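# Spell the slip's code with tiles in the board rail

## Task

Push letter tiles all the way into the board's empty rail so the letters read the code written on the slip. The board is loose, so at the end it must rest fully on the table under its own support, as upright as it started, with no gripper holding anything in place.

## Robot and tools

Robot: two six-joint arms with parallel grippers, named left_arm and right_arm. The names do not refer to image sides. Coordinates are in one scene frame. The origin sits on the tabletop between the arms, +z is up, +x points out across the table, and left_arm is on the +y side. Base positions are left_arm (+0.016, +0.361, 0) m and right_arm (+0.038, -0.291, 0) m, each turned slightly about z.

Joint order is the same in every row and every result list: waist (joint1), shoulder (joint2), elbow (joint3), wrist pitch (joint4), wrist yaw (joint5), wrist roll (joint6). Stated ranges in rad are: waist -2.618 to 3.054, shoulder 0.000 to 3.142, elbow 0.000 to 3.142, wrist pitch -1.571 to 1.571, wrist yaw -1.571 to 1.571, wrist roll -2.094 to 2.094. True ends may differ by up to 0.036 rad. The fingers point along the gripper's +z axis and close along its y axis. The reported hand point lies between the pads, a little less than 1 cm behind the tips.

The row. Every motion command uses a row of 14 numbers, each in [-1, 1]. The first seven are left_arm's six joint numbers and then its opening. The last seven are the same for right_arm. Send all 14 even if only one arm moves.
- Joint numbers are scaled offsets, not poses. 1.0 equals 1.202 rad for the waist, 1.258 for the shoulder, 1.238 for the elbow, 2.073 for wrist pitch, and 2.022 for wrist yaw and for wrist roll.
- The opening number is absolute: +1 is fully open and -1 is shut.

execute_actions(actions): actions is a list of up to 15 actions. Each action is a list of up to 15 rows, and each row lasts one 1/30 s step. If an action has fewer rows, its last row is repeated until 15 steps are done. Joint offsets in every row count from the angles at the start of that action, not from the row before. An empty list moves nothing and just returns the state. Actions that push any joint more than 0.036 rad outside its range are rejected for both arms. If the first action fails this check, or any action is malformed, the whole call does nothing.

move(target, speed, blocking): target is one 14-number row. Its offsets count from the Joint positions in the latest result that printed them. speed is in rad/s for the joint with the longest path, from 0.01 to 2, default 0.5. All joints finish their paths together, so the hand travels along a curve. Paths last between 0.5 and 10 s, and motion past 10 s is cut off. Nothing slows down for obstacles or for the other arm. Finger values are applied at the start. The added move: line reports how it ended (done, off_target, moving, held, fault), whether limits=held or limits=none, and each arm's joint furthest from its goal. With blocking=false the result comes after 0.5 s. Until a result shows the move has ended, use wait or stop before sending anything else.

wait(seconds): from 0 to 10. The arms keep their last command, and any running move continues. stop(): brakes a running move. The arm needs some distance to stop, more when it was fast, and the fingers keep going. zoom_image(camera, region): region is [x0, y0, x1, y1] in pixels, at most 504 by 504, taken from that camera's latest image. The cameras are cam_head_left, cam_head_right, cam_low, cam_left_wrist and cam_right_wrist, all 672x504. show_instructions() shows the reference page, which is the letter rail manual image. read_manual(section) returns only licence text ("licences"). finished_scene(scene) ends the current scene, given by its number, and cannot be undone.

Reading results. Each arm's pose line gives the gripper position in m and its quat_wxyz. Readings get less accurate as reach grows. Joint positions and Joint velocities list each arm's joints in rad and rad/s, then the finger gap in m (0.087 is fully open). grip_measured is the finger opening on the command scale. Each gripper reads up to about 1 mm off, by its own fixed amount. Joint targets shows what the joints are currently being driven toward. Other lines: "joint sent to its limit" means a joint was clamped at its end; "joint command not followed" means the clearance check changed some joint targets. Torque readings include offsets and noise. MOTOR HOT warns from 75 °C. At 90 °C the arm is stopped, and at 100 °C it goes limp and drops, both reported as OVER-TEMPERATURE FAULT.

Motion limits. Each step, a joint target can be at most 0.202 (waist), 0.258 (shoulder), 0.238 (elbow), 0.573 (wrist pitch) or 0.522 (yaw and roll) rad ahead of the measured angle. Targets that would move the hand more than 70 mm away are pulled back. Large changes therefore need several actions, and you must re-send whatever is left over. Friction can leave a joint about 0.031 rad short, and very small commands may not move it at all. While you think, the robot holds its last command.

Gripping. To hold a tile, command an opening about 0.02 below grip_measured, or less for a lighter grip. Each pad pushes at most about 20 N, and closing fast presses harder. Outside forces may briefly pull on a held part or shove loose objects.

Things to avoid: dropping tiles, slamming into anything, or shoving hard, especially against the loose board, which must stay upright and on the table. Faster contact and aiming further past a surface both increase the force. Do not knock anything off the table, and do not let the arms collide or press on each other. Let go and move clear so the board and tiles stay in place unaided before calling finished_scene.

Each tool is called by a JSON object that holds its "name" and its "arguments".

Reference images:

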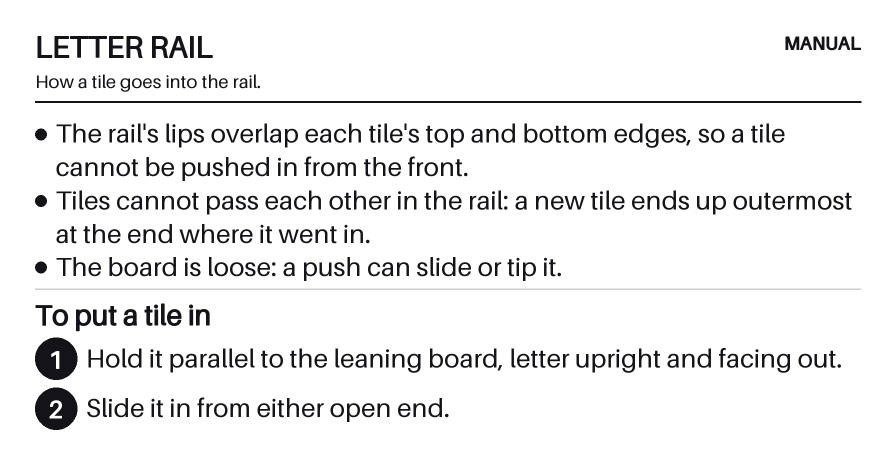

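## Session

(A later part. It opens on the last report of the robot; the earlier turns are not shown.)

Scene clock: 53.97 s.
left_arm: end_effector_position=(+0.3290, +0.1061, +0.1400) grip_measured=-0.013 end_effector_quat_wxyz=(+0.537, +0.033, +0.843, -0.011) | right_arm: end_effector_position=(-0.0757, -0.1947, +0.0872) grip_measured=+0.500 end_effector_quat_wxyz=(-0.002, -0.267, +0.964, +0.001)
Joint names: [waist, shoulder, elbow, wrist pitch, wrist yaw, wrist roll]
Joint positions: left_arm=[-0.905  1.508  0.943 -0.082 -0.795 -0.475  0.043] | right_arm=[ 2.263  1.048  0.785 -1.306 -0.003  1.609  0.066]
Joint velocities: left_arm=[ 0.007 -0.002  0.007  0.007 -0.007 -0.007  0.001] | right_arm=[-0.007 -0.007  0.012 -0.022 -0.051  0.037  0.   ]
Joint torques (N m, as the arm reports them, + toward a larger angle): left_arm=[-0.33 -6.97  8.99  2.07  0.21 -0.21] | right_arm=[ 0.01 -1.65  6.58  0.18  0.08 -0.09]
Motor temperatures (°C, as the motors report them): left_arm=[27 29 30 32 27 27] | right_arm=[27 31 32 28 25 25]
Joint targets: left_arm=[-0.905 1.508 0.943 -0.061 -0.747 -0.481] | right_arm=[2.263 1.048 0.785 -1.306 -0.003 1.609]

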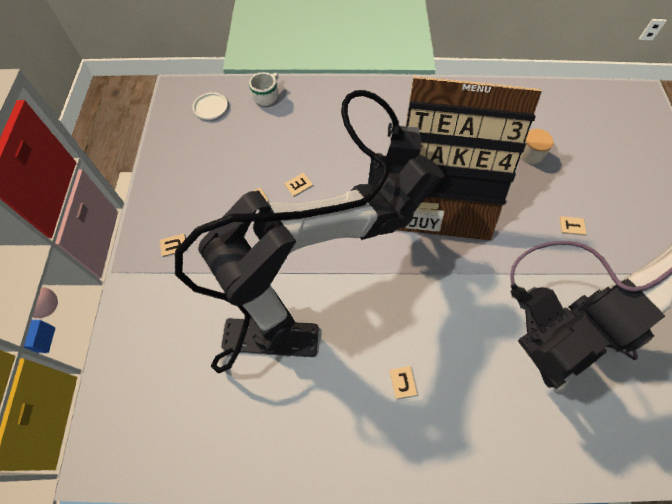

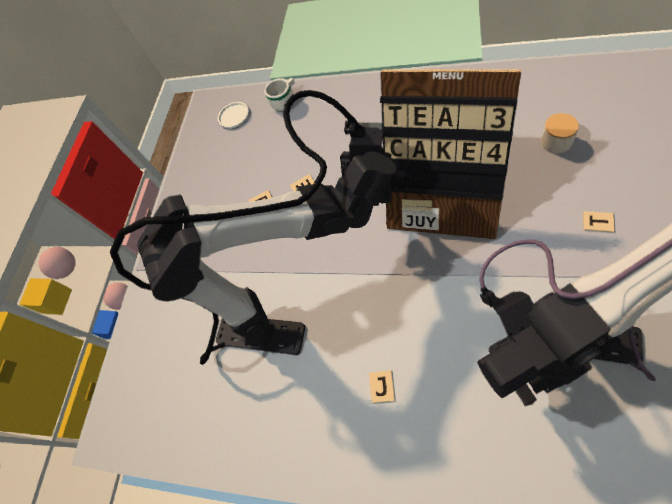

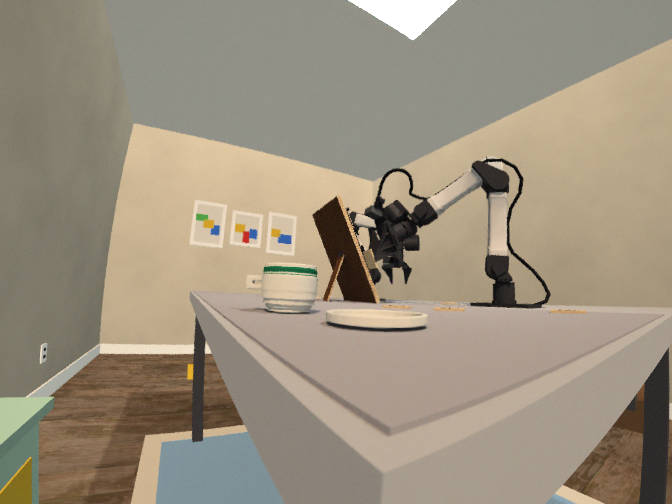

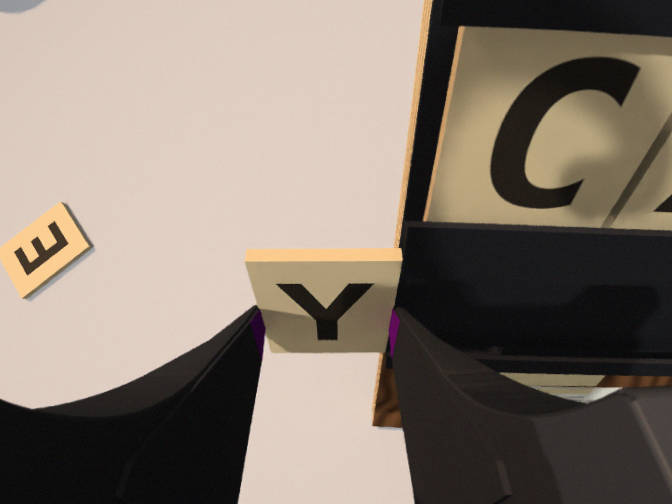

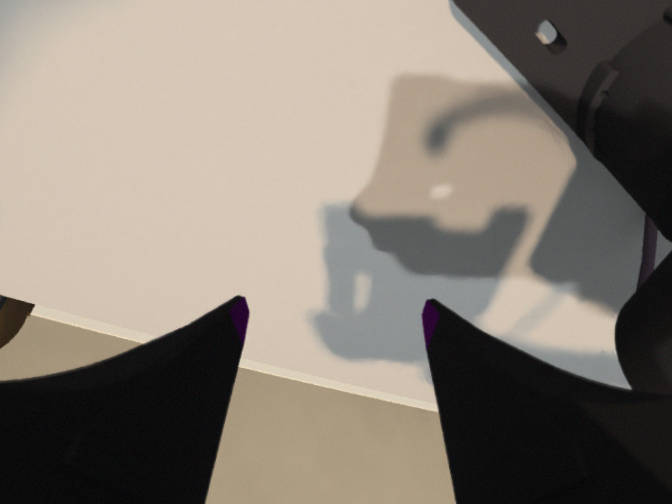

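{"name": "execute_actions", "arguments": {"actions": [[[-0.016,0,0,0.004,0.008,-0.003,-0.08,0,0,0,0,0,0,0.5]]]}}

{"name": "zoom_image", "arguments": {"camera": "cam_left_wrist", "region": [330,200,530,400]}}

Scene clock: 54.60 s.
left_arm: end_effector_position=(+0.3291, +0.1062, +0.1400) grip_measured=-0.013 end_effector_quat_wxyz=(+0.537, +0.033, +0.843, -0.010) | right_arm: end_effector_position=(-0.0757, -0.1947, +0.0872) grip_measured=+0.500 end_effector_quat_wxyz=(-0.002, -0.267, +0.964, +0.001)
Joint names: [waist, shoulder, elbow, wrist pitch, wrist yaw, wrist roll]
Joint positions: left_arm=[-0.905  1.508  0.943 -0.082 -0.795 -0.475  0.043] | right_arm=[ 2.263  1.048  0.785 -1.306 -0.003  1.609  0.066]
Joint velocities: left_arm=[ 0.017 -0.007  0.002 -0.022 -0.007 -0.037 -0.001] | right_arm=[-0.002 -0.012 -0.012  0.022  0.037 -0.125  0.001]
Joint torques (N m, as the arm reports them, + toward a larger angle): left_arm=[-1.73 -6.96  9.    1.96 -0.1  -0.21] | right_arm=[-0.01 -1.8   6.38  0.22  0.08 -0.06]
Motor temperatures (°C, as the motors report them): left_arm=[27 29 31 32 27 27] | right_arm=[27 31 32 28 25 25]
Joint targets: left_arm=[-0.924 1.508 0.943 -0.074 -0.779 -0.481] | right_arm=[2.263 1.048 0.785 -1.306 -0.003 1.609]

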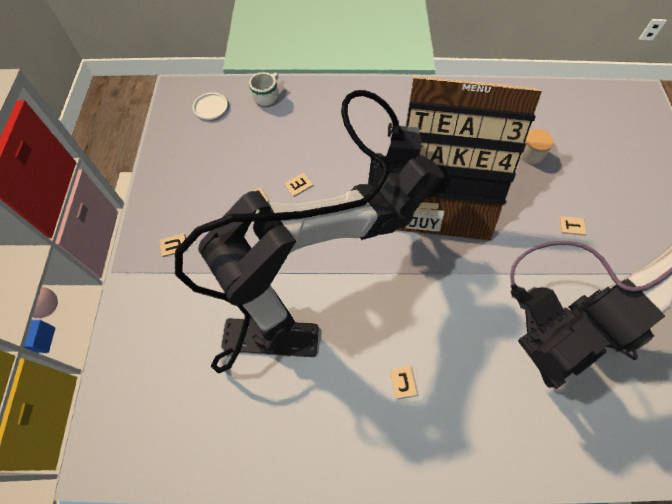

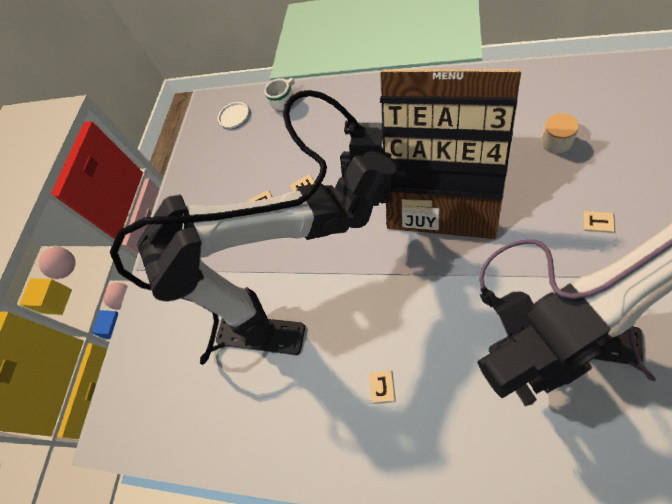

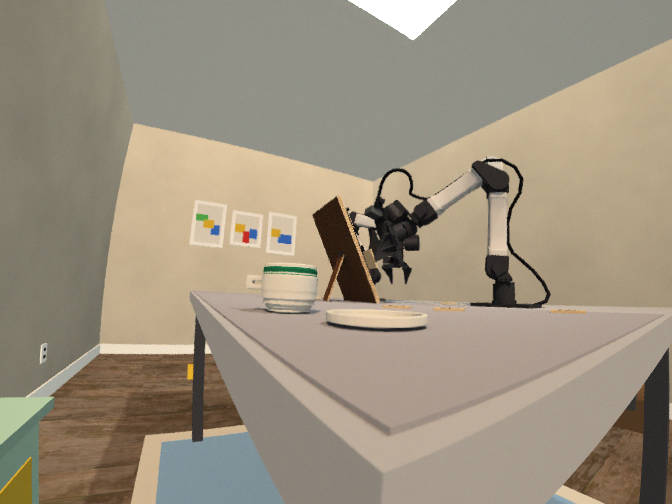

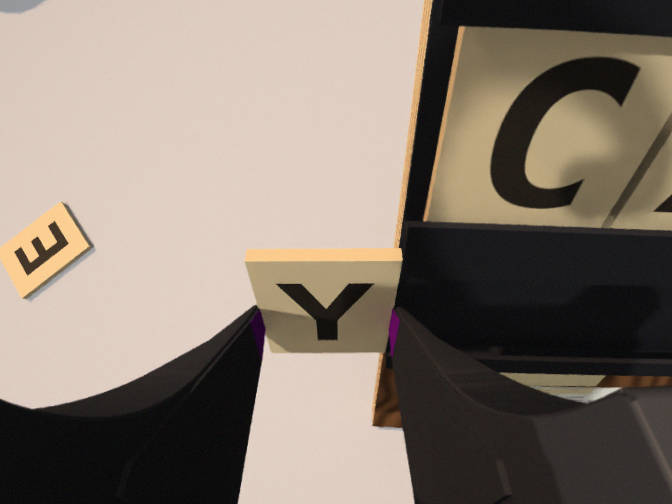

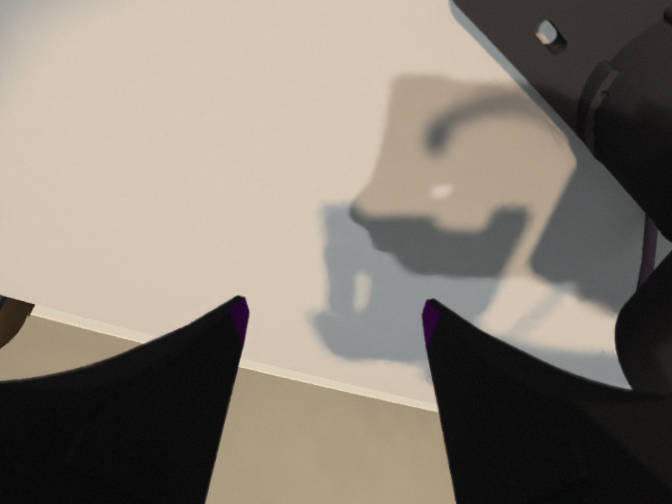

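Region (330, 200, 530, 400) of cam_left_wrist's 672x504 image, scaled by 2.520, with more detail than that image has.

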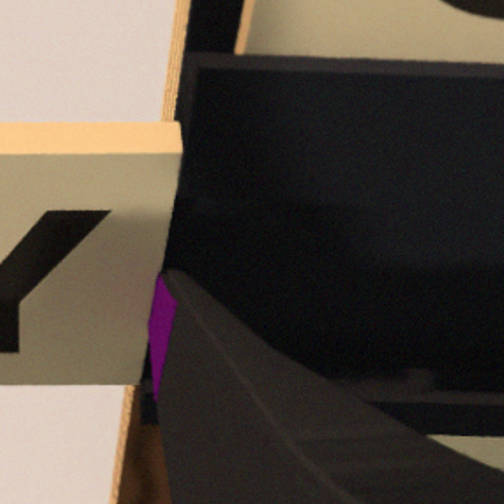

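{"name": "execute_actions", "arguments": {"actions": [[[0,-0.03,-0.035,0,0,0,-0.08,0,0,0,0,0,0,0.5],[0,-0.037,-0.046,0,0,0,-0.08,0,0,0,0,0,0,0.5],[0,-0.044,-0.056,0,0,0,-0.08,0,0,0,0,0,0,0.5],[0,-0.044,-0.056,0,0,0,-0.08,0,0,0,0,0,0,0.5],[0,-0.044,-0.056,0,0,0,-0.08,0,0,0,0,0,0,0.5],[0.027,-0.044,-0.056,0.013,0,0,-0.08,0,0,0,0,0,0,0.5],[0.027,-0.044,-0.056,0.026,0.015,0.008,-0.08,0,0,0,0,0,0,0.5],[0.027,-0.044,-0.056,0.026,0.0355,0.016,-0.08,0,0,0,0,0,0,0.5]]]}}

{"name": "wait", "arguments": {"seconds": 0.4}}

{"name": "zoom_image", "arguments": {"camera": "cam_left_wrist", "region": [330,200,530,400]}}

{"name": "zoom_image", "arguments": {"camera": "cam_low", "region": [345,230,395,280]}}

Scene clock: 55.40 s.
left_arm: end_effector_position=(+0.3296, +0.1113, +0.1417) grip_measured=-0.013 end_effector_quat_wxyz=(+0.539, +0.034, +0.841, -0.030) | right_arm: end_effector_position=(-0.0757, -0.1947, +0.0872) grip_measured=+0.500 end_effector_quat_wxyz=(-0.002, -0.267, +0.964, +0.001)
Joint names: [waist, shoulder, elbow, wrist pitch, wrist yaw, wrist roll]
Joint positions: left_arm=[-0.881  1.466  0.898 -0.037 -0.747 -0.453  0.043] | right_arm=[ 2.263  1.048  0.785 -1.306 -0.003  1.609  0.066]
Joint velocities: left_arm=[-0.012  0.007 -0.012  0.037  0.051  0.051  0.   ] | right_arm=[-0.007  0.002  0.002 -0.007  0.037 -0.037 -0.   ]
Joint torques (N m, as the arm reports them, + toward a larger angle): left_arm=[ 0.25 -7.69  6.66  1.95 -0.11 -0.09] | right_arm=[-0.1  -1.82  6.59  0.22  0.07 -0.1 ]
Motor temperatures (°C, as the motors report them): left_arm=[27 30 30 32 27 27] | right_arm=[27 31 32 28 25 25]
Joint targets: left_arm=[-0.872 1.453 0.874 -0.028 -0.723 -0.443] | right_arm=[2.263 1.048 0.785 -1.306 -0.003 1.609]

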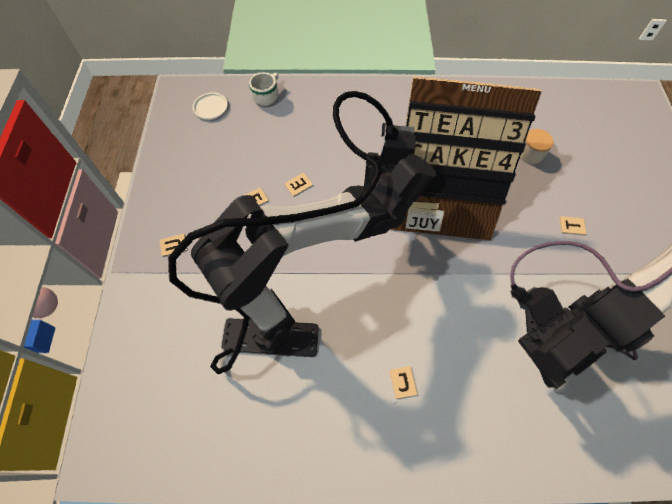

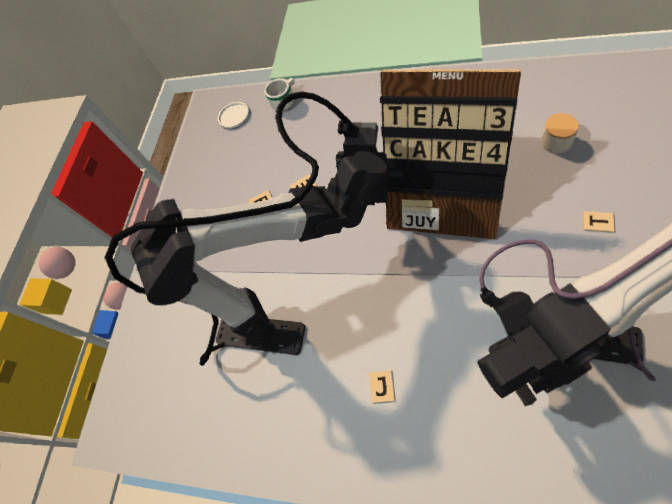

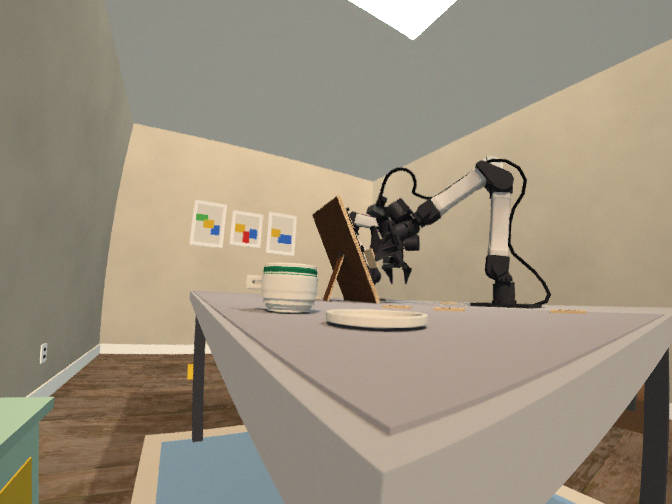

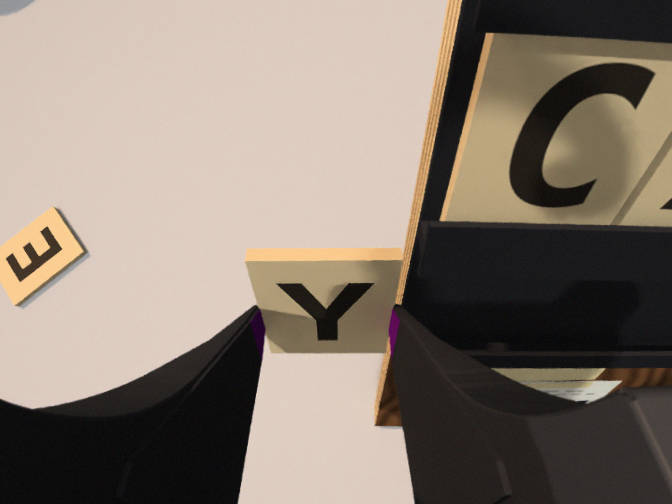

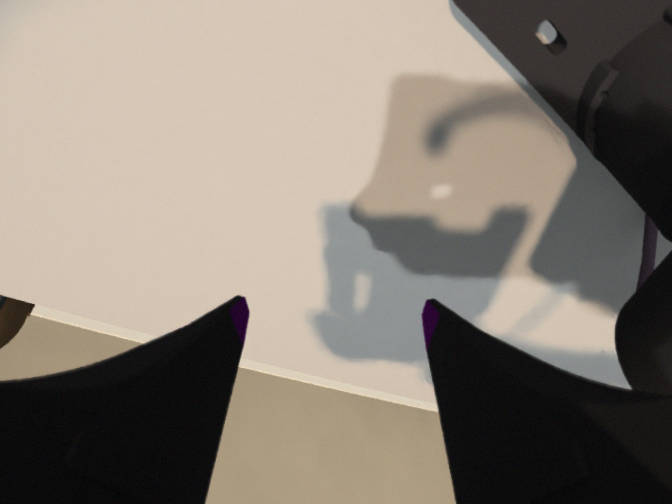

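Scene clock: 55.80 s.
left_arm: end_effector_position=(+0.3295, +0.1093, +0.1420) grip_measured=-0.013 end_effector_quat_wxyz=(+0.539, +0.037, +0.841, -0.034) | right_arm: end_effector_position=(-0.0757, -0.1947, +0.0872) grip_measured=+0.500 end_effector_quat_wxyz=(-0.002, -0.267, +0.964, +0.001)
Joint names: [waist, shoulder, elbow, wrist pitch, wrist yaw, wrist roll]
Joint positions: left_arm=[-0.881  1.466  0.898 -0.031 -0.738 -0.449  0.043] | right_arm=[ 2.263  1.048  0.785 -1.306 -0.003  1.609  0.066]
Joint velocities: left_arm=[-0.007 -0.002  0.002 -0.007 -0.066 -0.037 -0.001] | right_arm=[-0.002  0.012 -0.002 -0.022 -0.022  0.051 -0.001]
Joint torques (N m, as the arm reports them, + toward a larger angle): left_arm=[ 0.27 -7.68  6.68  1.97 -0.11 -0.08] | right_arm=[ 0.16 -1.65  6.64  0.23  0.12 -0.05]
Motor temperatures (°C, as the motors report them): left_arm=[27 30 30 32 27 27] | right_arm=[27 31 32 28 25 25]
Joint targets: left_arm=[-0.872 1.453 0.874 -0.028 -0.723 -0.443] | right_arm=[2.263 1.048 0.785 -1.306 -0.003 1.609]
wait: 0.40 s; no rest

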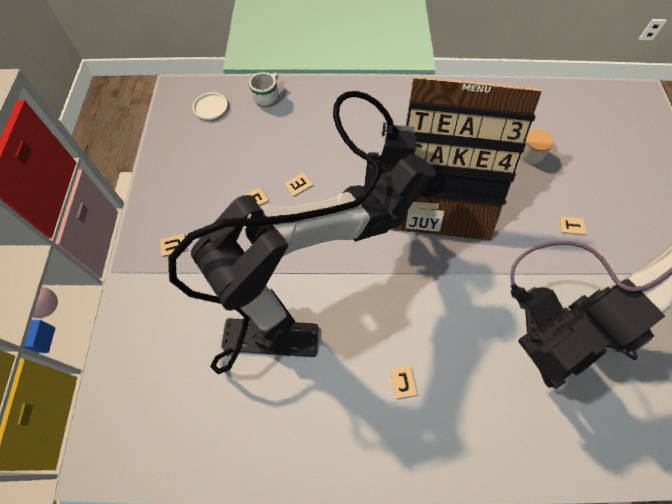

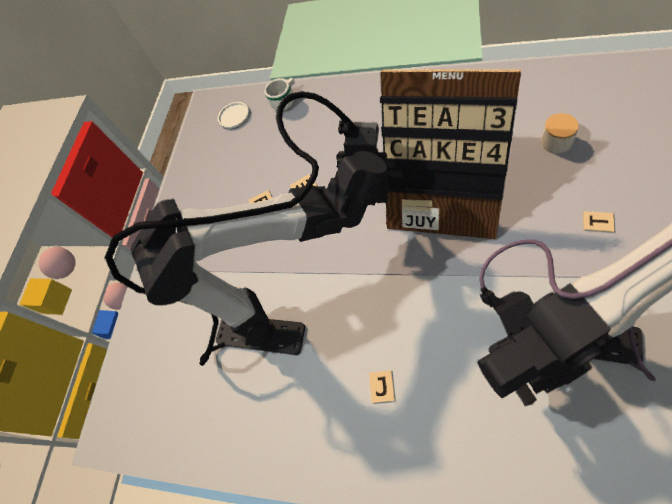

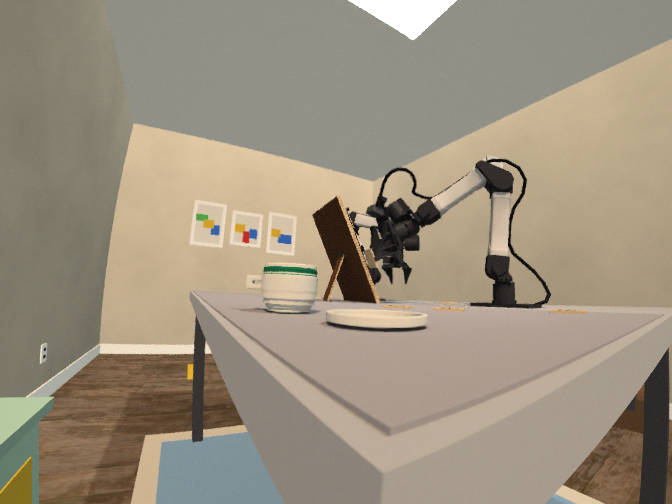

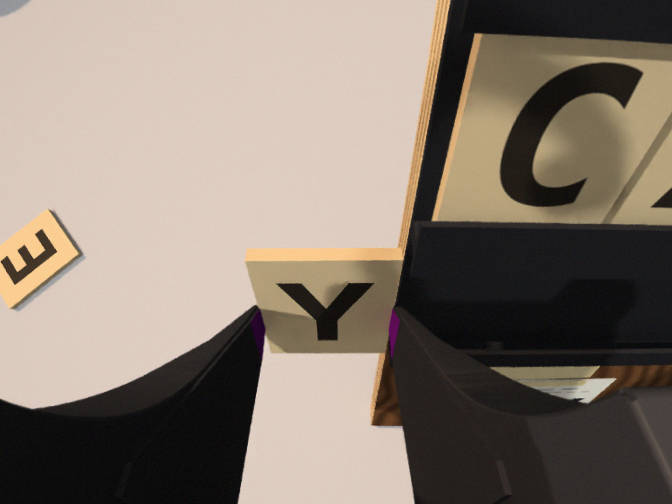

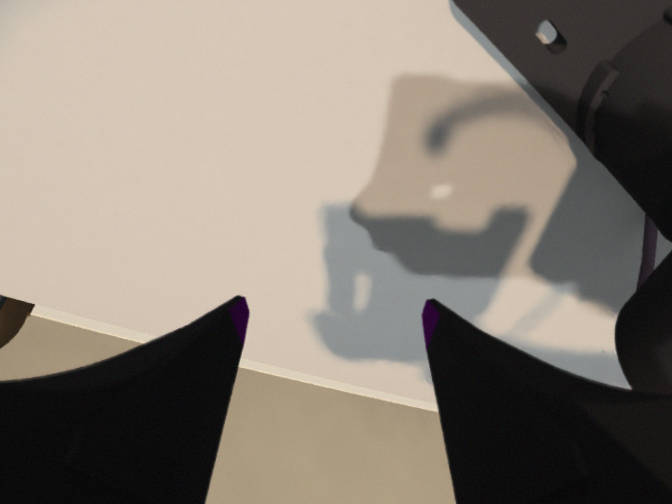

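Region (330, 200, 530, 400) of cam_left_wrist's 672x504 image, scaled by 2.520, with more detail than that image has.

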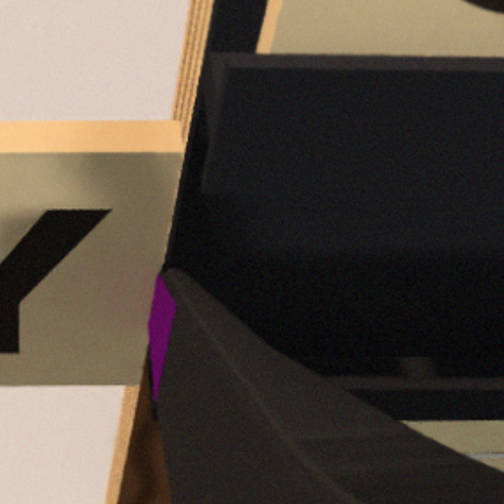

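Region (345, 230, 395, 280) of cam_low's 672x504 image, scaled by 10.080, with more detail than that image has.

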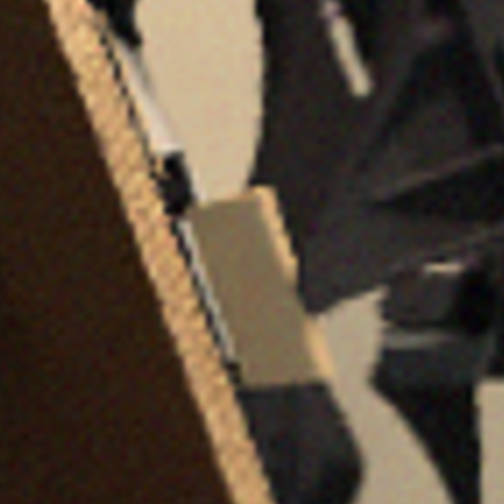

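{"name": "execute_actions", "arguments": {"actions": [[[0,0.028,0,0,0,0,-0.08,0,0,0,0,0,0,0.5],[0,0.028,0,0,0,0,-0.08,0,0,0,0,0,0,0.5],[0,0.022,0,0,0,0,-0.08,0,0,0,0,0,0,0.5]],[[0,0,0,0.005,0.018,0.004,-0.08,0,0,0,0,0,0,0.5]]]}}

{"name": "zoom_image", "arguments": {"camera": "cam_left_wrist", "region": [330,200,530,400]}}

{"name": "zoom_image", "arguments": {"camera": "cam_low", "region": [345,230,395,280]}}

Scene clock: 57.00 s.
left_arm: end_effector_position=(+0.3295, +0.1070, +0.1386) grip_measured=-0.013 end_effector_quat_wxyz=(+0.536, +0.043, +0.843, -0.035) | right_arm: end_effector_position=(-0.0757, -0.1947, +0.0872) grip_measured=+0.500 end_effector_quat_wxyz=(-0.002, -0.267, +0.964, +0.001)
Joint names: [waist, shoulder, elbow, wrist pitch, wrist yaw, wrist roll]
Joint positions: left_arm=[-0.881  1.476  0.898 -0.025 -0.727 -0.443  0.043] | right_arm=[ 2.263  1.048  0.785 -1.306 -0.003  1.609  0.066]
Joint velocities: left_arm=[-0.002  0.007 -0.007 -0.022  0.022 -0.022  0.001] | right_arm=[-0.017  0.002 -0.002 -0.007 -0.007 -0.007  0.   ]
Joint torques (N m, as the arm reports them, + toward a larger angle): left_arm=[-0.34 -6.68  9.06  2.01  0.03 -0.12] | right_arm=[ 0.04 -1.92  6.49  0.24  0.02 -0.09]
Motor temperatures (°C, as the motors report them): left_arm=[27 30 31 32 27 27] | right_arm=[27 31 32 28 25 25]
Joint targets: left_arm=[-0.881 1.476 0.898 -0.018 -0.701 -0.441] | right_arm=[2.263 1.048 0.785 -1.306 -0.003 1.609]

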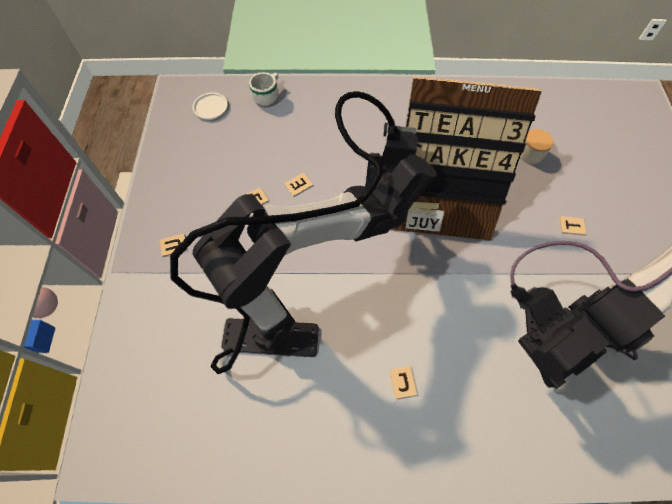

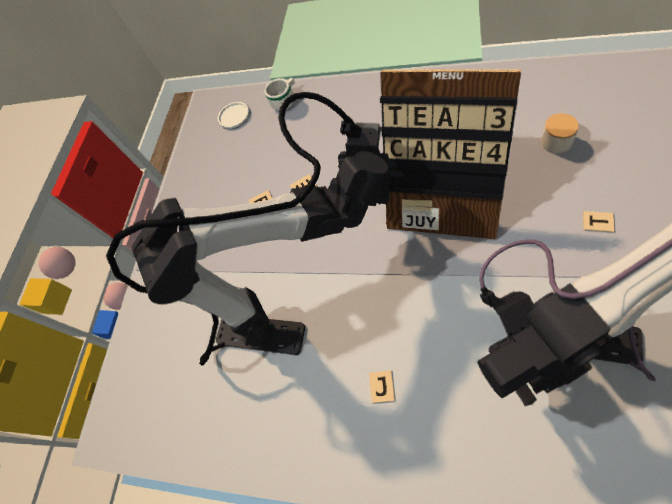

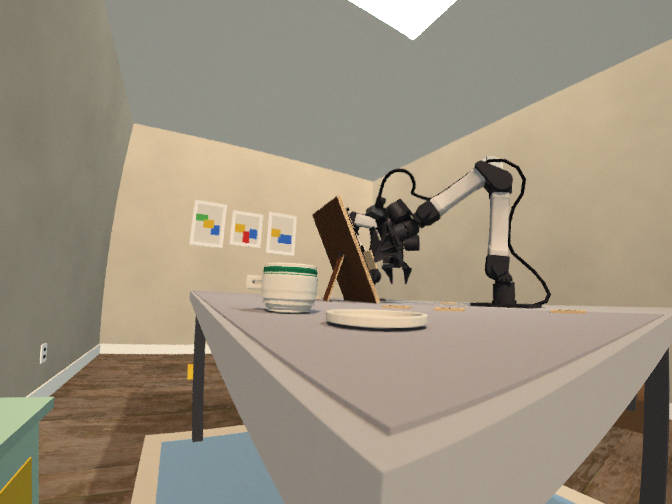

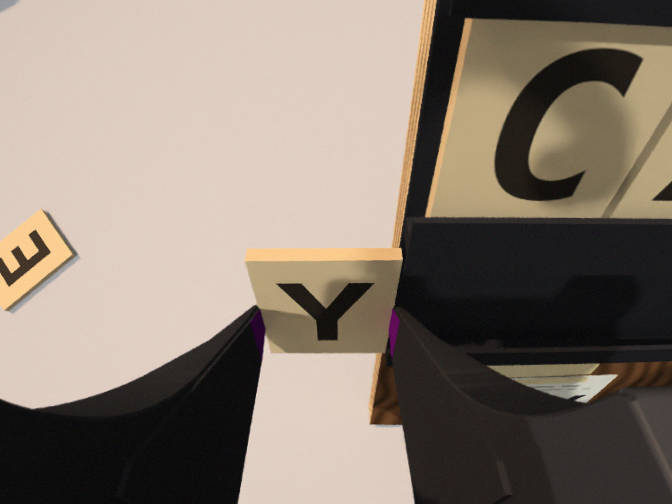

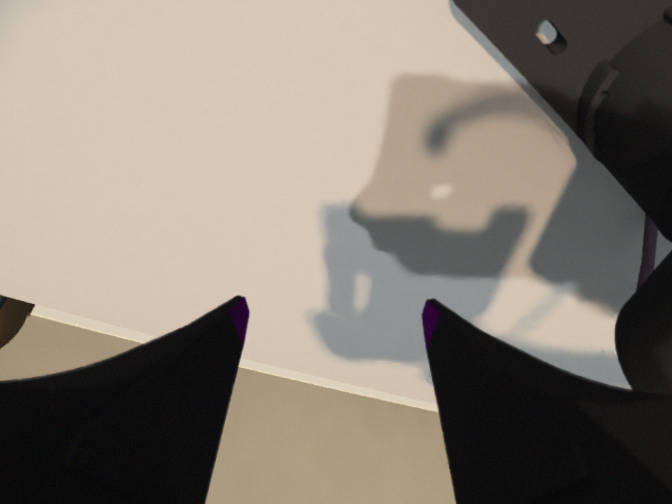

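Region (330, 200, 530, 400) of cam_left_wrist's 672x504 image, scaled by 2.520, with more detail than that image has.

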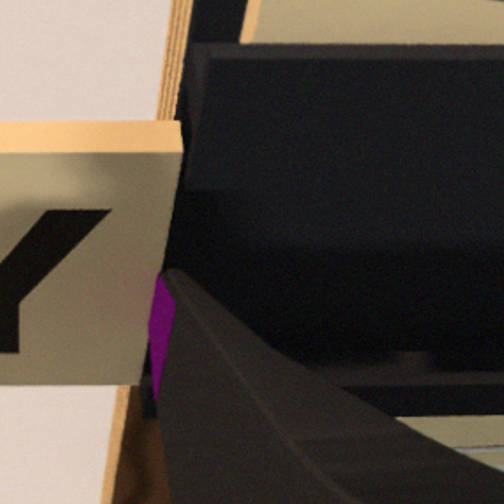

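Region (345, 230, 395, 280) of cam_low's 672x504 image, scaled by 10.080, with more detail than that image has.

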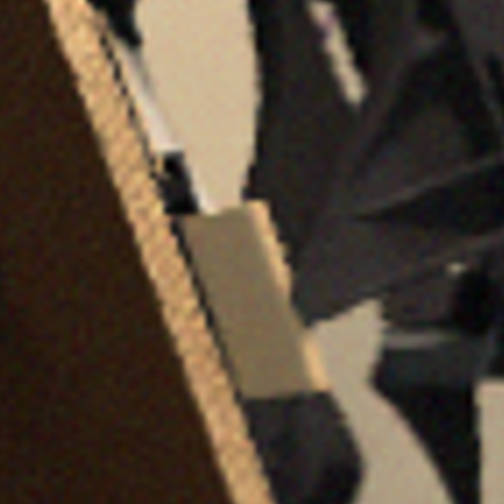

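{"name": "execute_actions", "arguments": {"actions": [[[0,0,0,0,-0.011,0,-0.08,0,0,0,0,0,0,0.5],[0,0,0,0,-0.011,0,-0.08,0,0,0,0,0,0,0.5],[0,0,0,0,-0.011,0,-0.08,0,0,0,0,0,0,0.5],[0,0,0,0.009,-0.011,0.006,-0.08,0,0,0,0,0,0,0.5]],[[0,0,0,0.006,0.018,0.006,-0.08,0,0,0,0,0,0,0.5]]]}}

{"name": "zoom_image", "arguments": {"camera": "cam_left_wrist", "region": [330,200,530,400]}}

Scene clock: 58.13 s.
left_arm: end_effector_position=(+0.3304, +0.1069, +0.1400) grip_measured=-0.013 end_effector_quat_wxyz=(+0.538, +0.047, +0.841, -0.033) | right_arm: end_effector_position=(-0.0757, -0.1947, +0.0872) grip_measured=+0.500 end_effector_quat_wxyz=(-0.002, -0.267, +0.964, +0.001)
Joint names: [waist, shoulder, elbow, wrist pitch, wrist yaw, wrist roll]
Joint positions: left_arm=[-0.881  1.476  0.898 -0.017 -0.729 -0.428  0.043] | right_arm=[ 2.263  1.048  0.785 -1.306 -0.003  1.609  0.066]
Joint velocities: left_arm=[-0.017  0.027 -0.007  0.051 -0.051  0.066 -0.002] | right_arm=[-0.002 -0.017 -0.007 -0.007  0.037  0.007 -0.   ]
Joint torques (N m, as the arm reports them, + toward a larger angle): left_arm=[-0.32 -6.73  9.05  2.06  0.07 -0.11] | right_arm=[-0.04 -1.64  6.53  0.19  0.05 -0.07]
Motor temperatures (°C, as the motors report them): left_arm=[27 30 31 32 27 27] | right_arm=[27 31 32 28 25 25]
Joint targets: left_arm=[-0.881 1.476 0.898 -0.007 -0.698 -0.424] | right_arm=[2.263 1.048 0.785 -1.306 -0.003 1.609]

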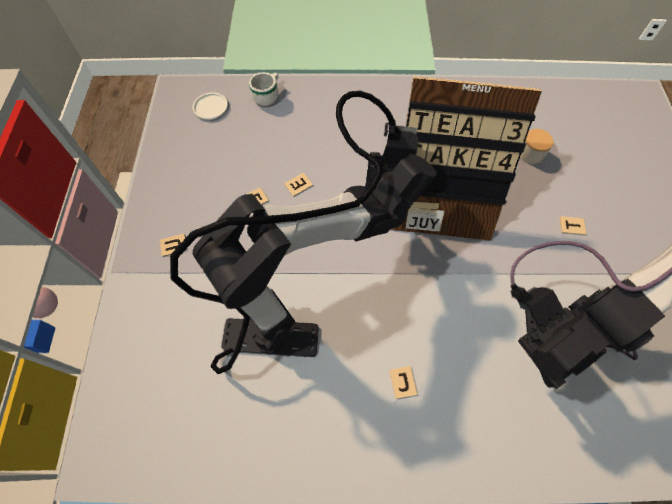

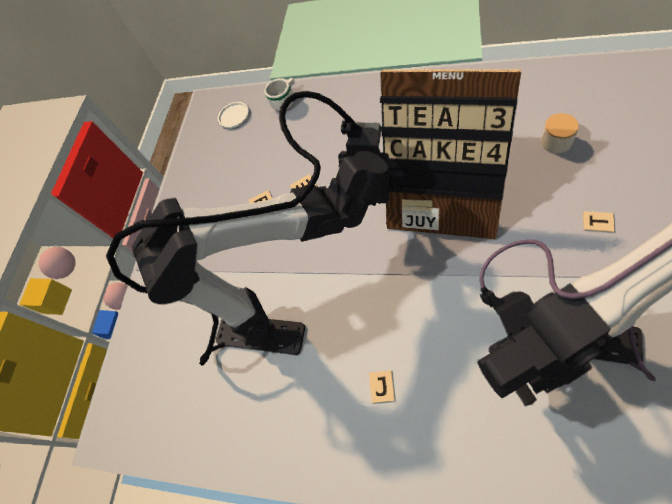

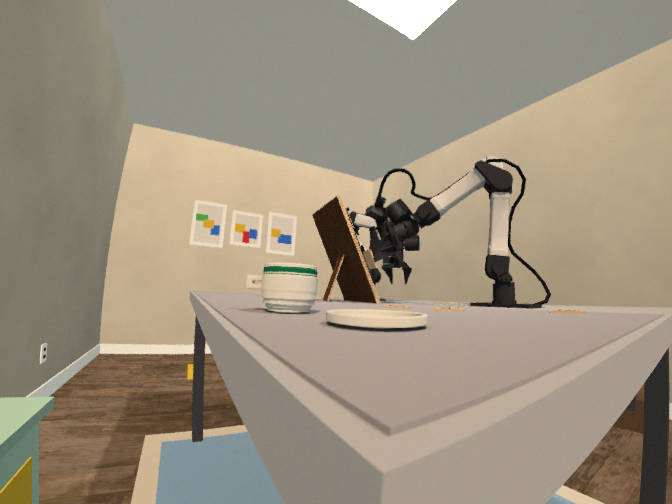

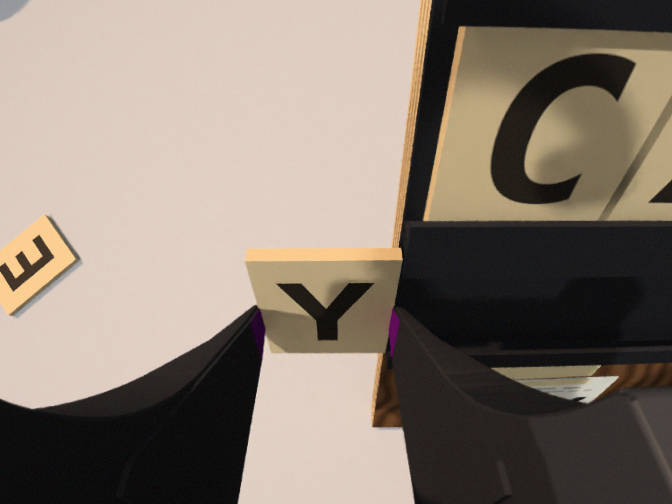

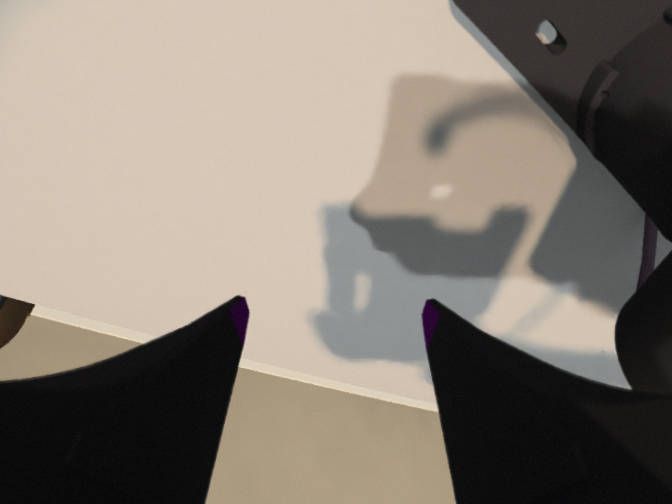

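Region (330, 200, 530, 400) of cam_left_wrist's 672x504 image, scaled by 2.520, with more detail than that image has.

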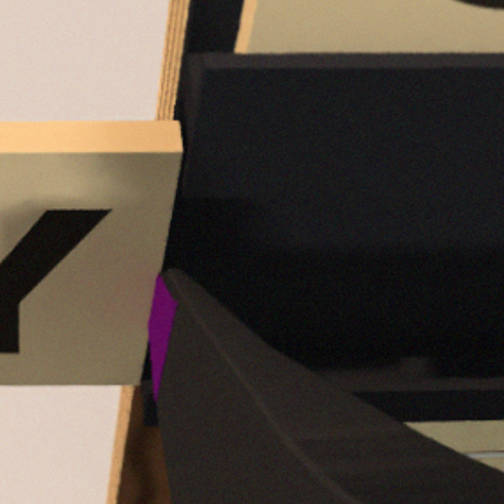

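Repeat, no roll.

{"name": "execute_actions", "arguments": {"actions": [[[0,0,0,0,-0.012,0,-0.08,0,0,0,0,0,0,0.5],[0,0,0,0,-0.012,0,-0.08,0,0,0,0,0,0,0.5],[0,0,0,0,-0.012,0,-0.08,0,0,0,0,0,0,0.5],[0,0,0,0.01,-0.012,0,-0.08,0,0,0,0,0,0,0.5]],[[0,0,0,0.007,0.02,0,-0.08,0,0,0,0,0,0,0.5]]]}}

{"name": "zoom_image", "arguments": {"camera": "cam_left_wrist", "region": [330,200,530,400]}}

Scene clock: 59.27 s.
left_arm: end_effector_position=(+0.3306, +0.1068, +0.1402) grip_measured=-0.013 end_effector_quat_wxyz=(+0.539, +0.047, +0.840, -0.033) | right_arm: end_effector_position=(-0.0757, -0.1947, +0.0872) grip_measured=+0.500 end_effector_quat_wxyz=(-0.002, -0.267, +0.964, +0.001)
Joint names: [waist, shoulder, elbow, wrist pitch, wrist yaw, wrist roll]
Joint positions: left_arm=[-0.881  1.476  0.898 -0.016 -0.729 -0.428  0.043] | right_arm=[ 2.263  1.048  0.785 -1.306 -0.003  1.609  0.066]
Joint velocities: left_arm=[-0.002  0.007  0.002  0.037 -0.022 -0.022 -0.001] | right_arm=[ 0.002  0.002 -0.002 -0.022  0.007 -0.007 -0.001]
Joint torques (N m, as the arm reports them, + toward a larger angle): left_arm=[-0.34 -6.69  9.03  2.11  0.14 -0.15] | right_arm=[ 0.19 -1.79  6.54  0.19  0.11 -0.1 ]
Motor temperatures (°C, as the motors report them): left_arm=[27 30 31 33 27 27] | right_arm=[27 31 32 28 25 25]
Joint targets: left_arm=[-0.881 1.476 0.898 -0.001 -0.693 -0.428] | right_arm=[2.263 1.048 0.785 -1.306 -0.003 1.609]

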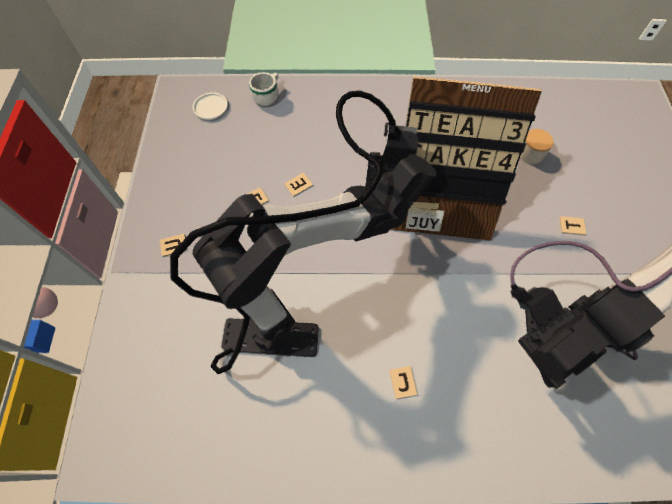

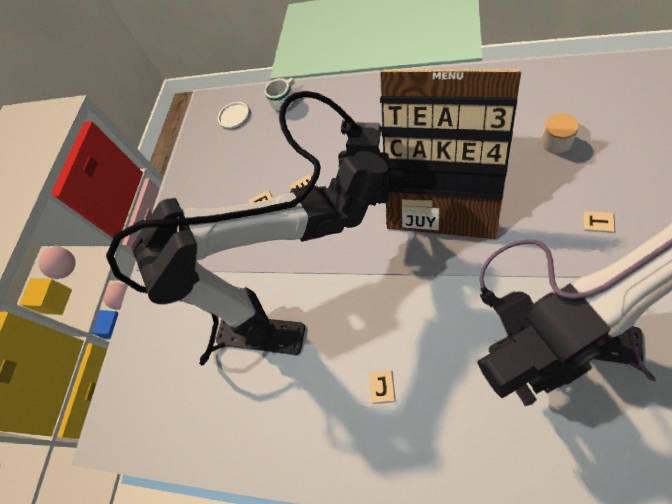

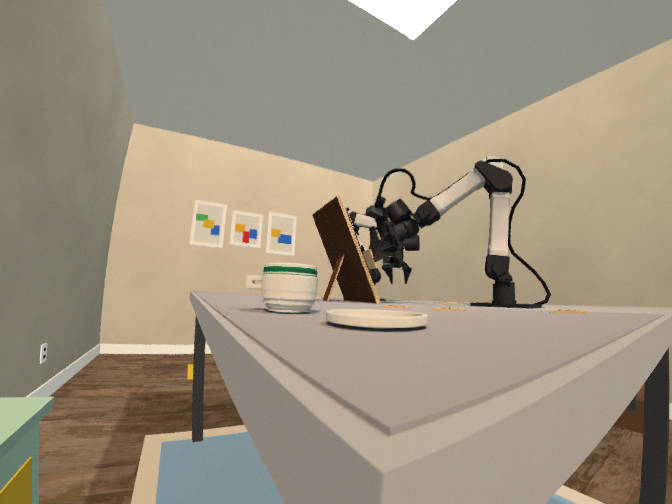

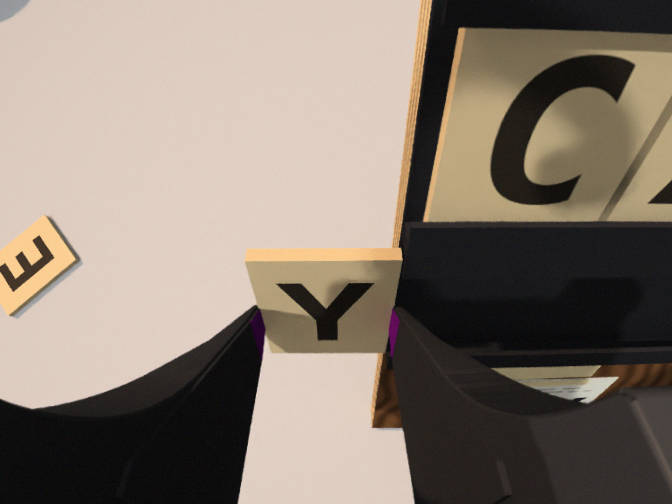

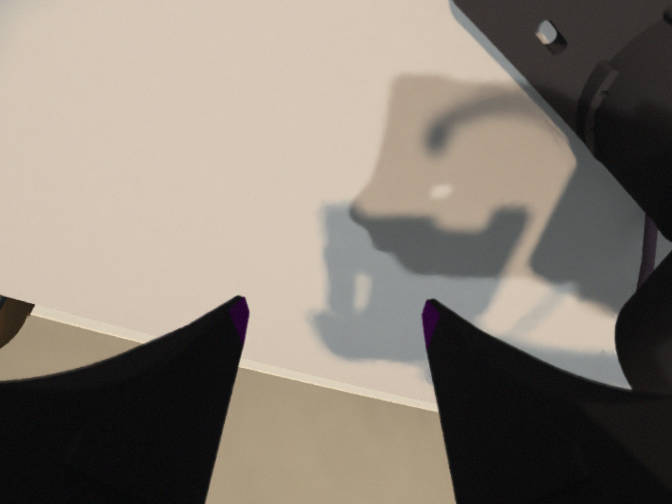

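Region (330, 200, 530, 400) of cam_left_wrist's 672x504 image, scaled by 2.520, with more detail than that image has.

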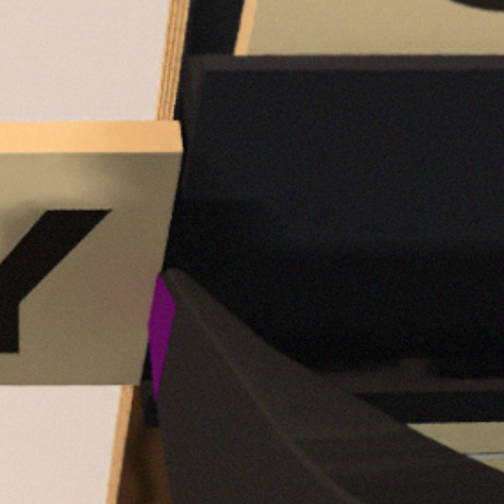

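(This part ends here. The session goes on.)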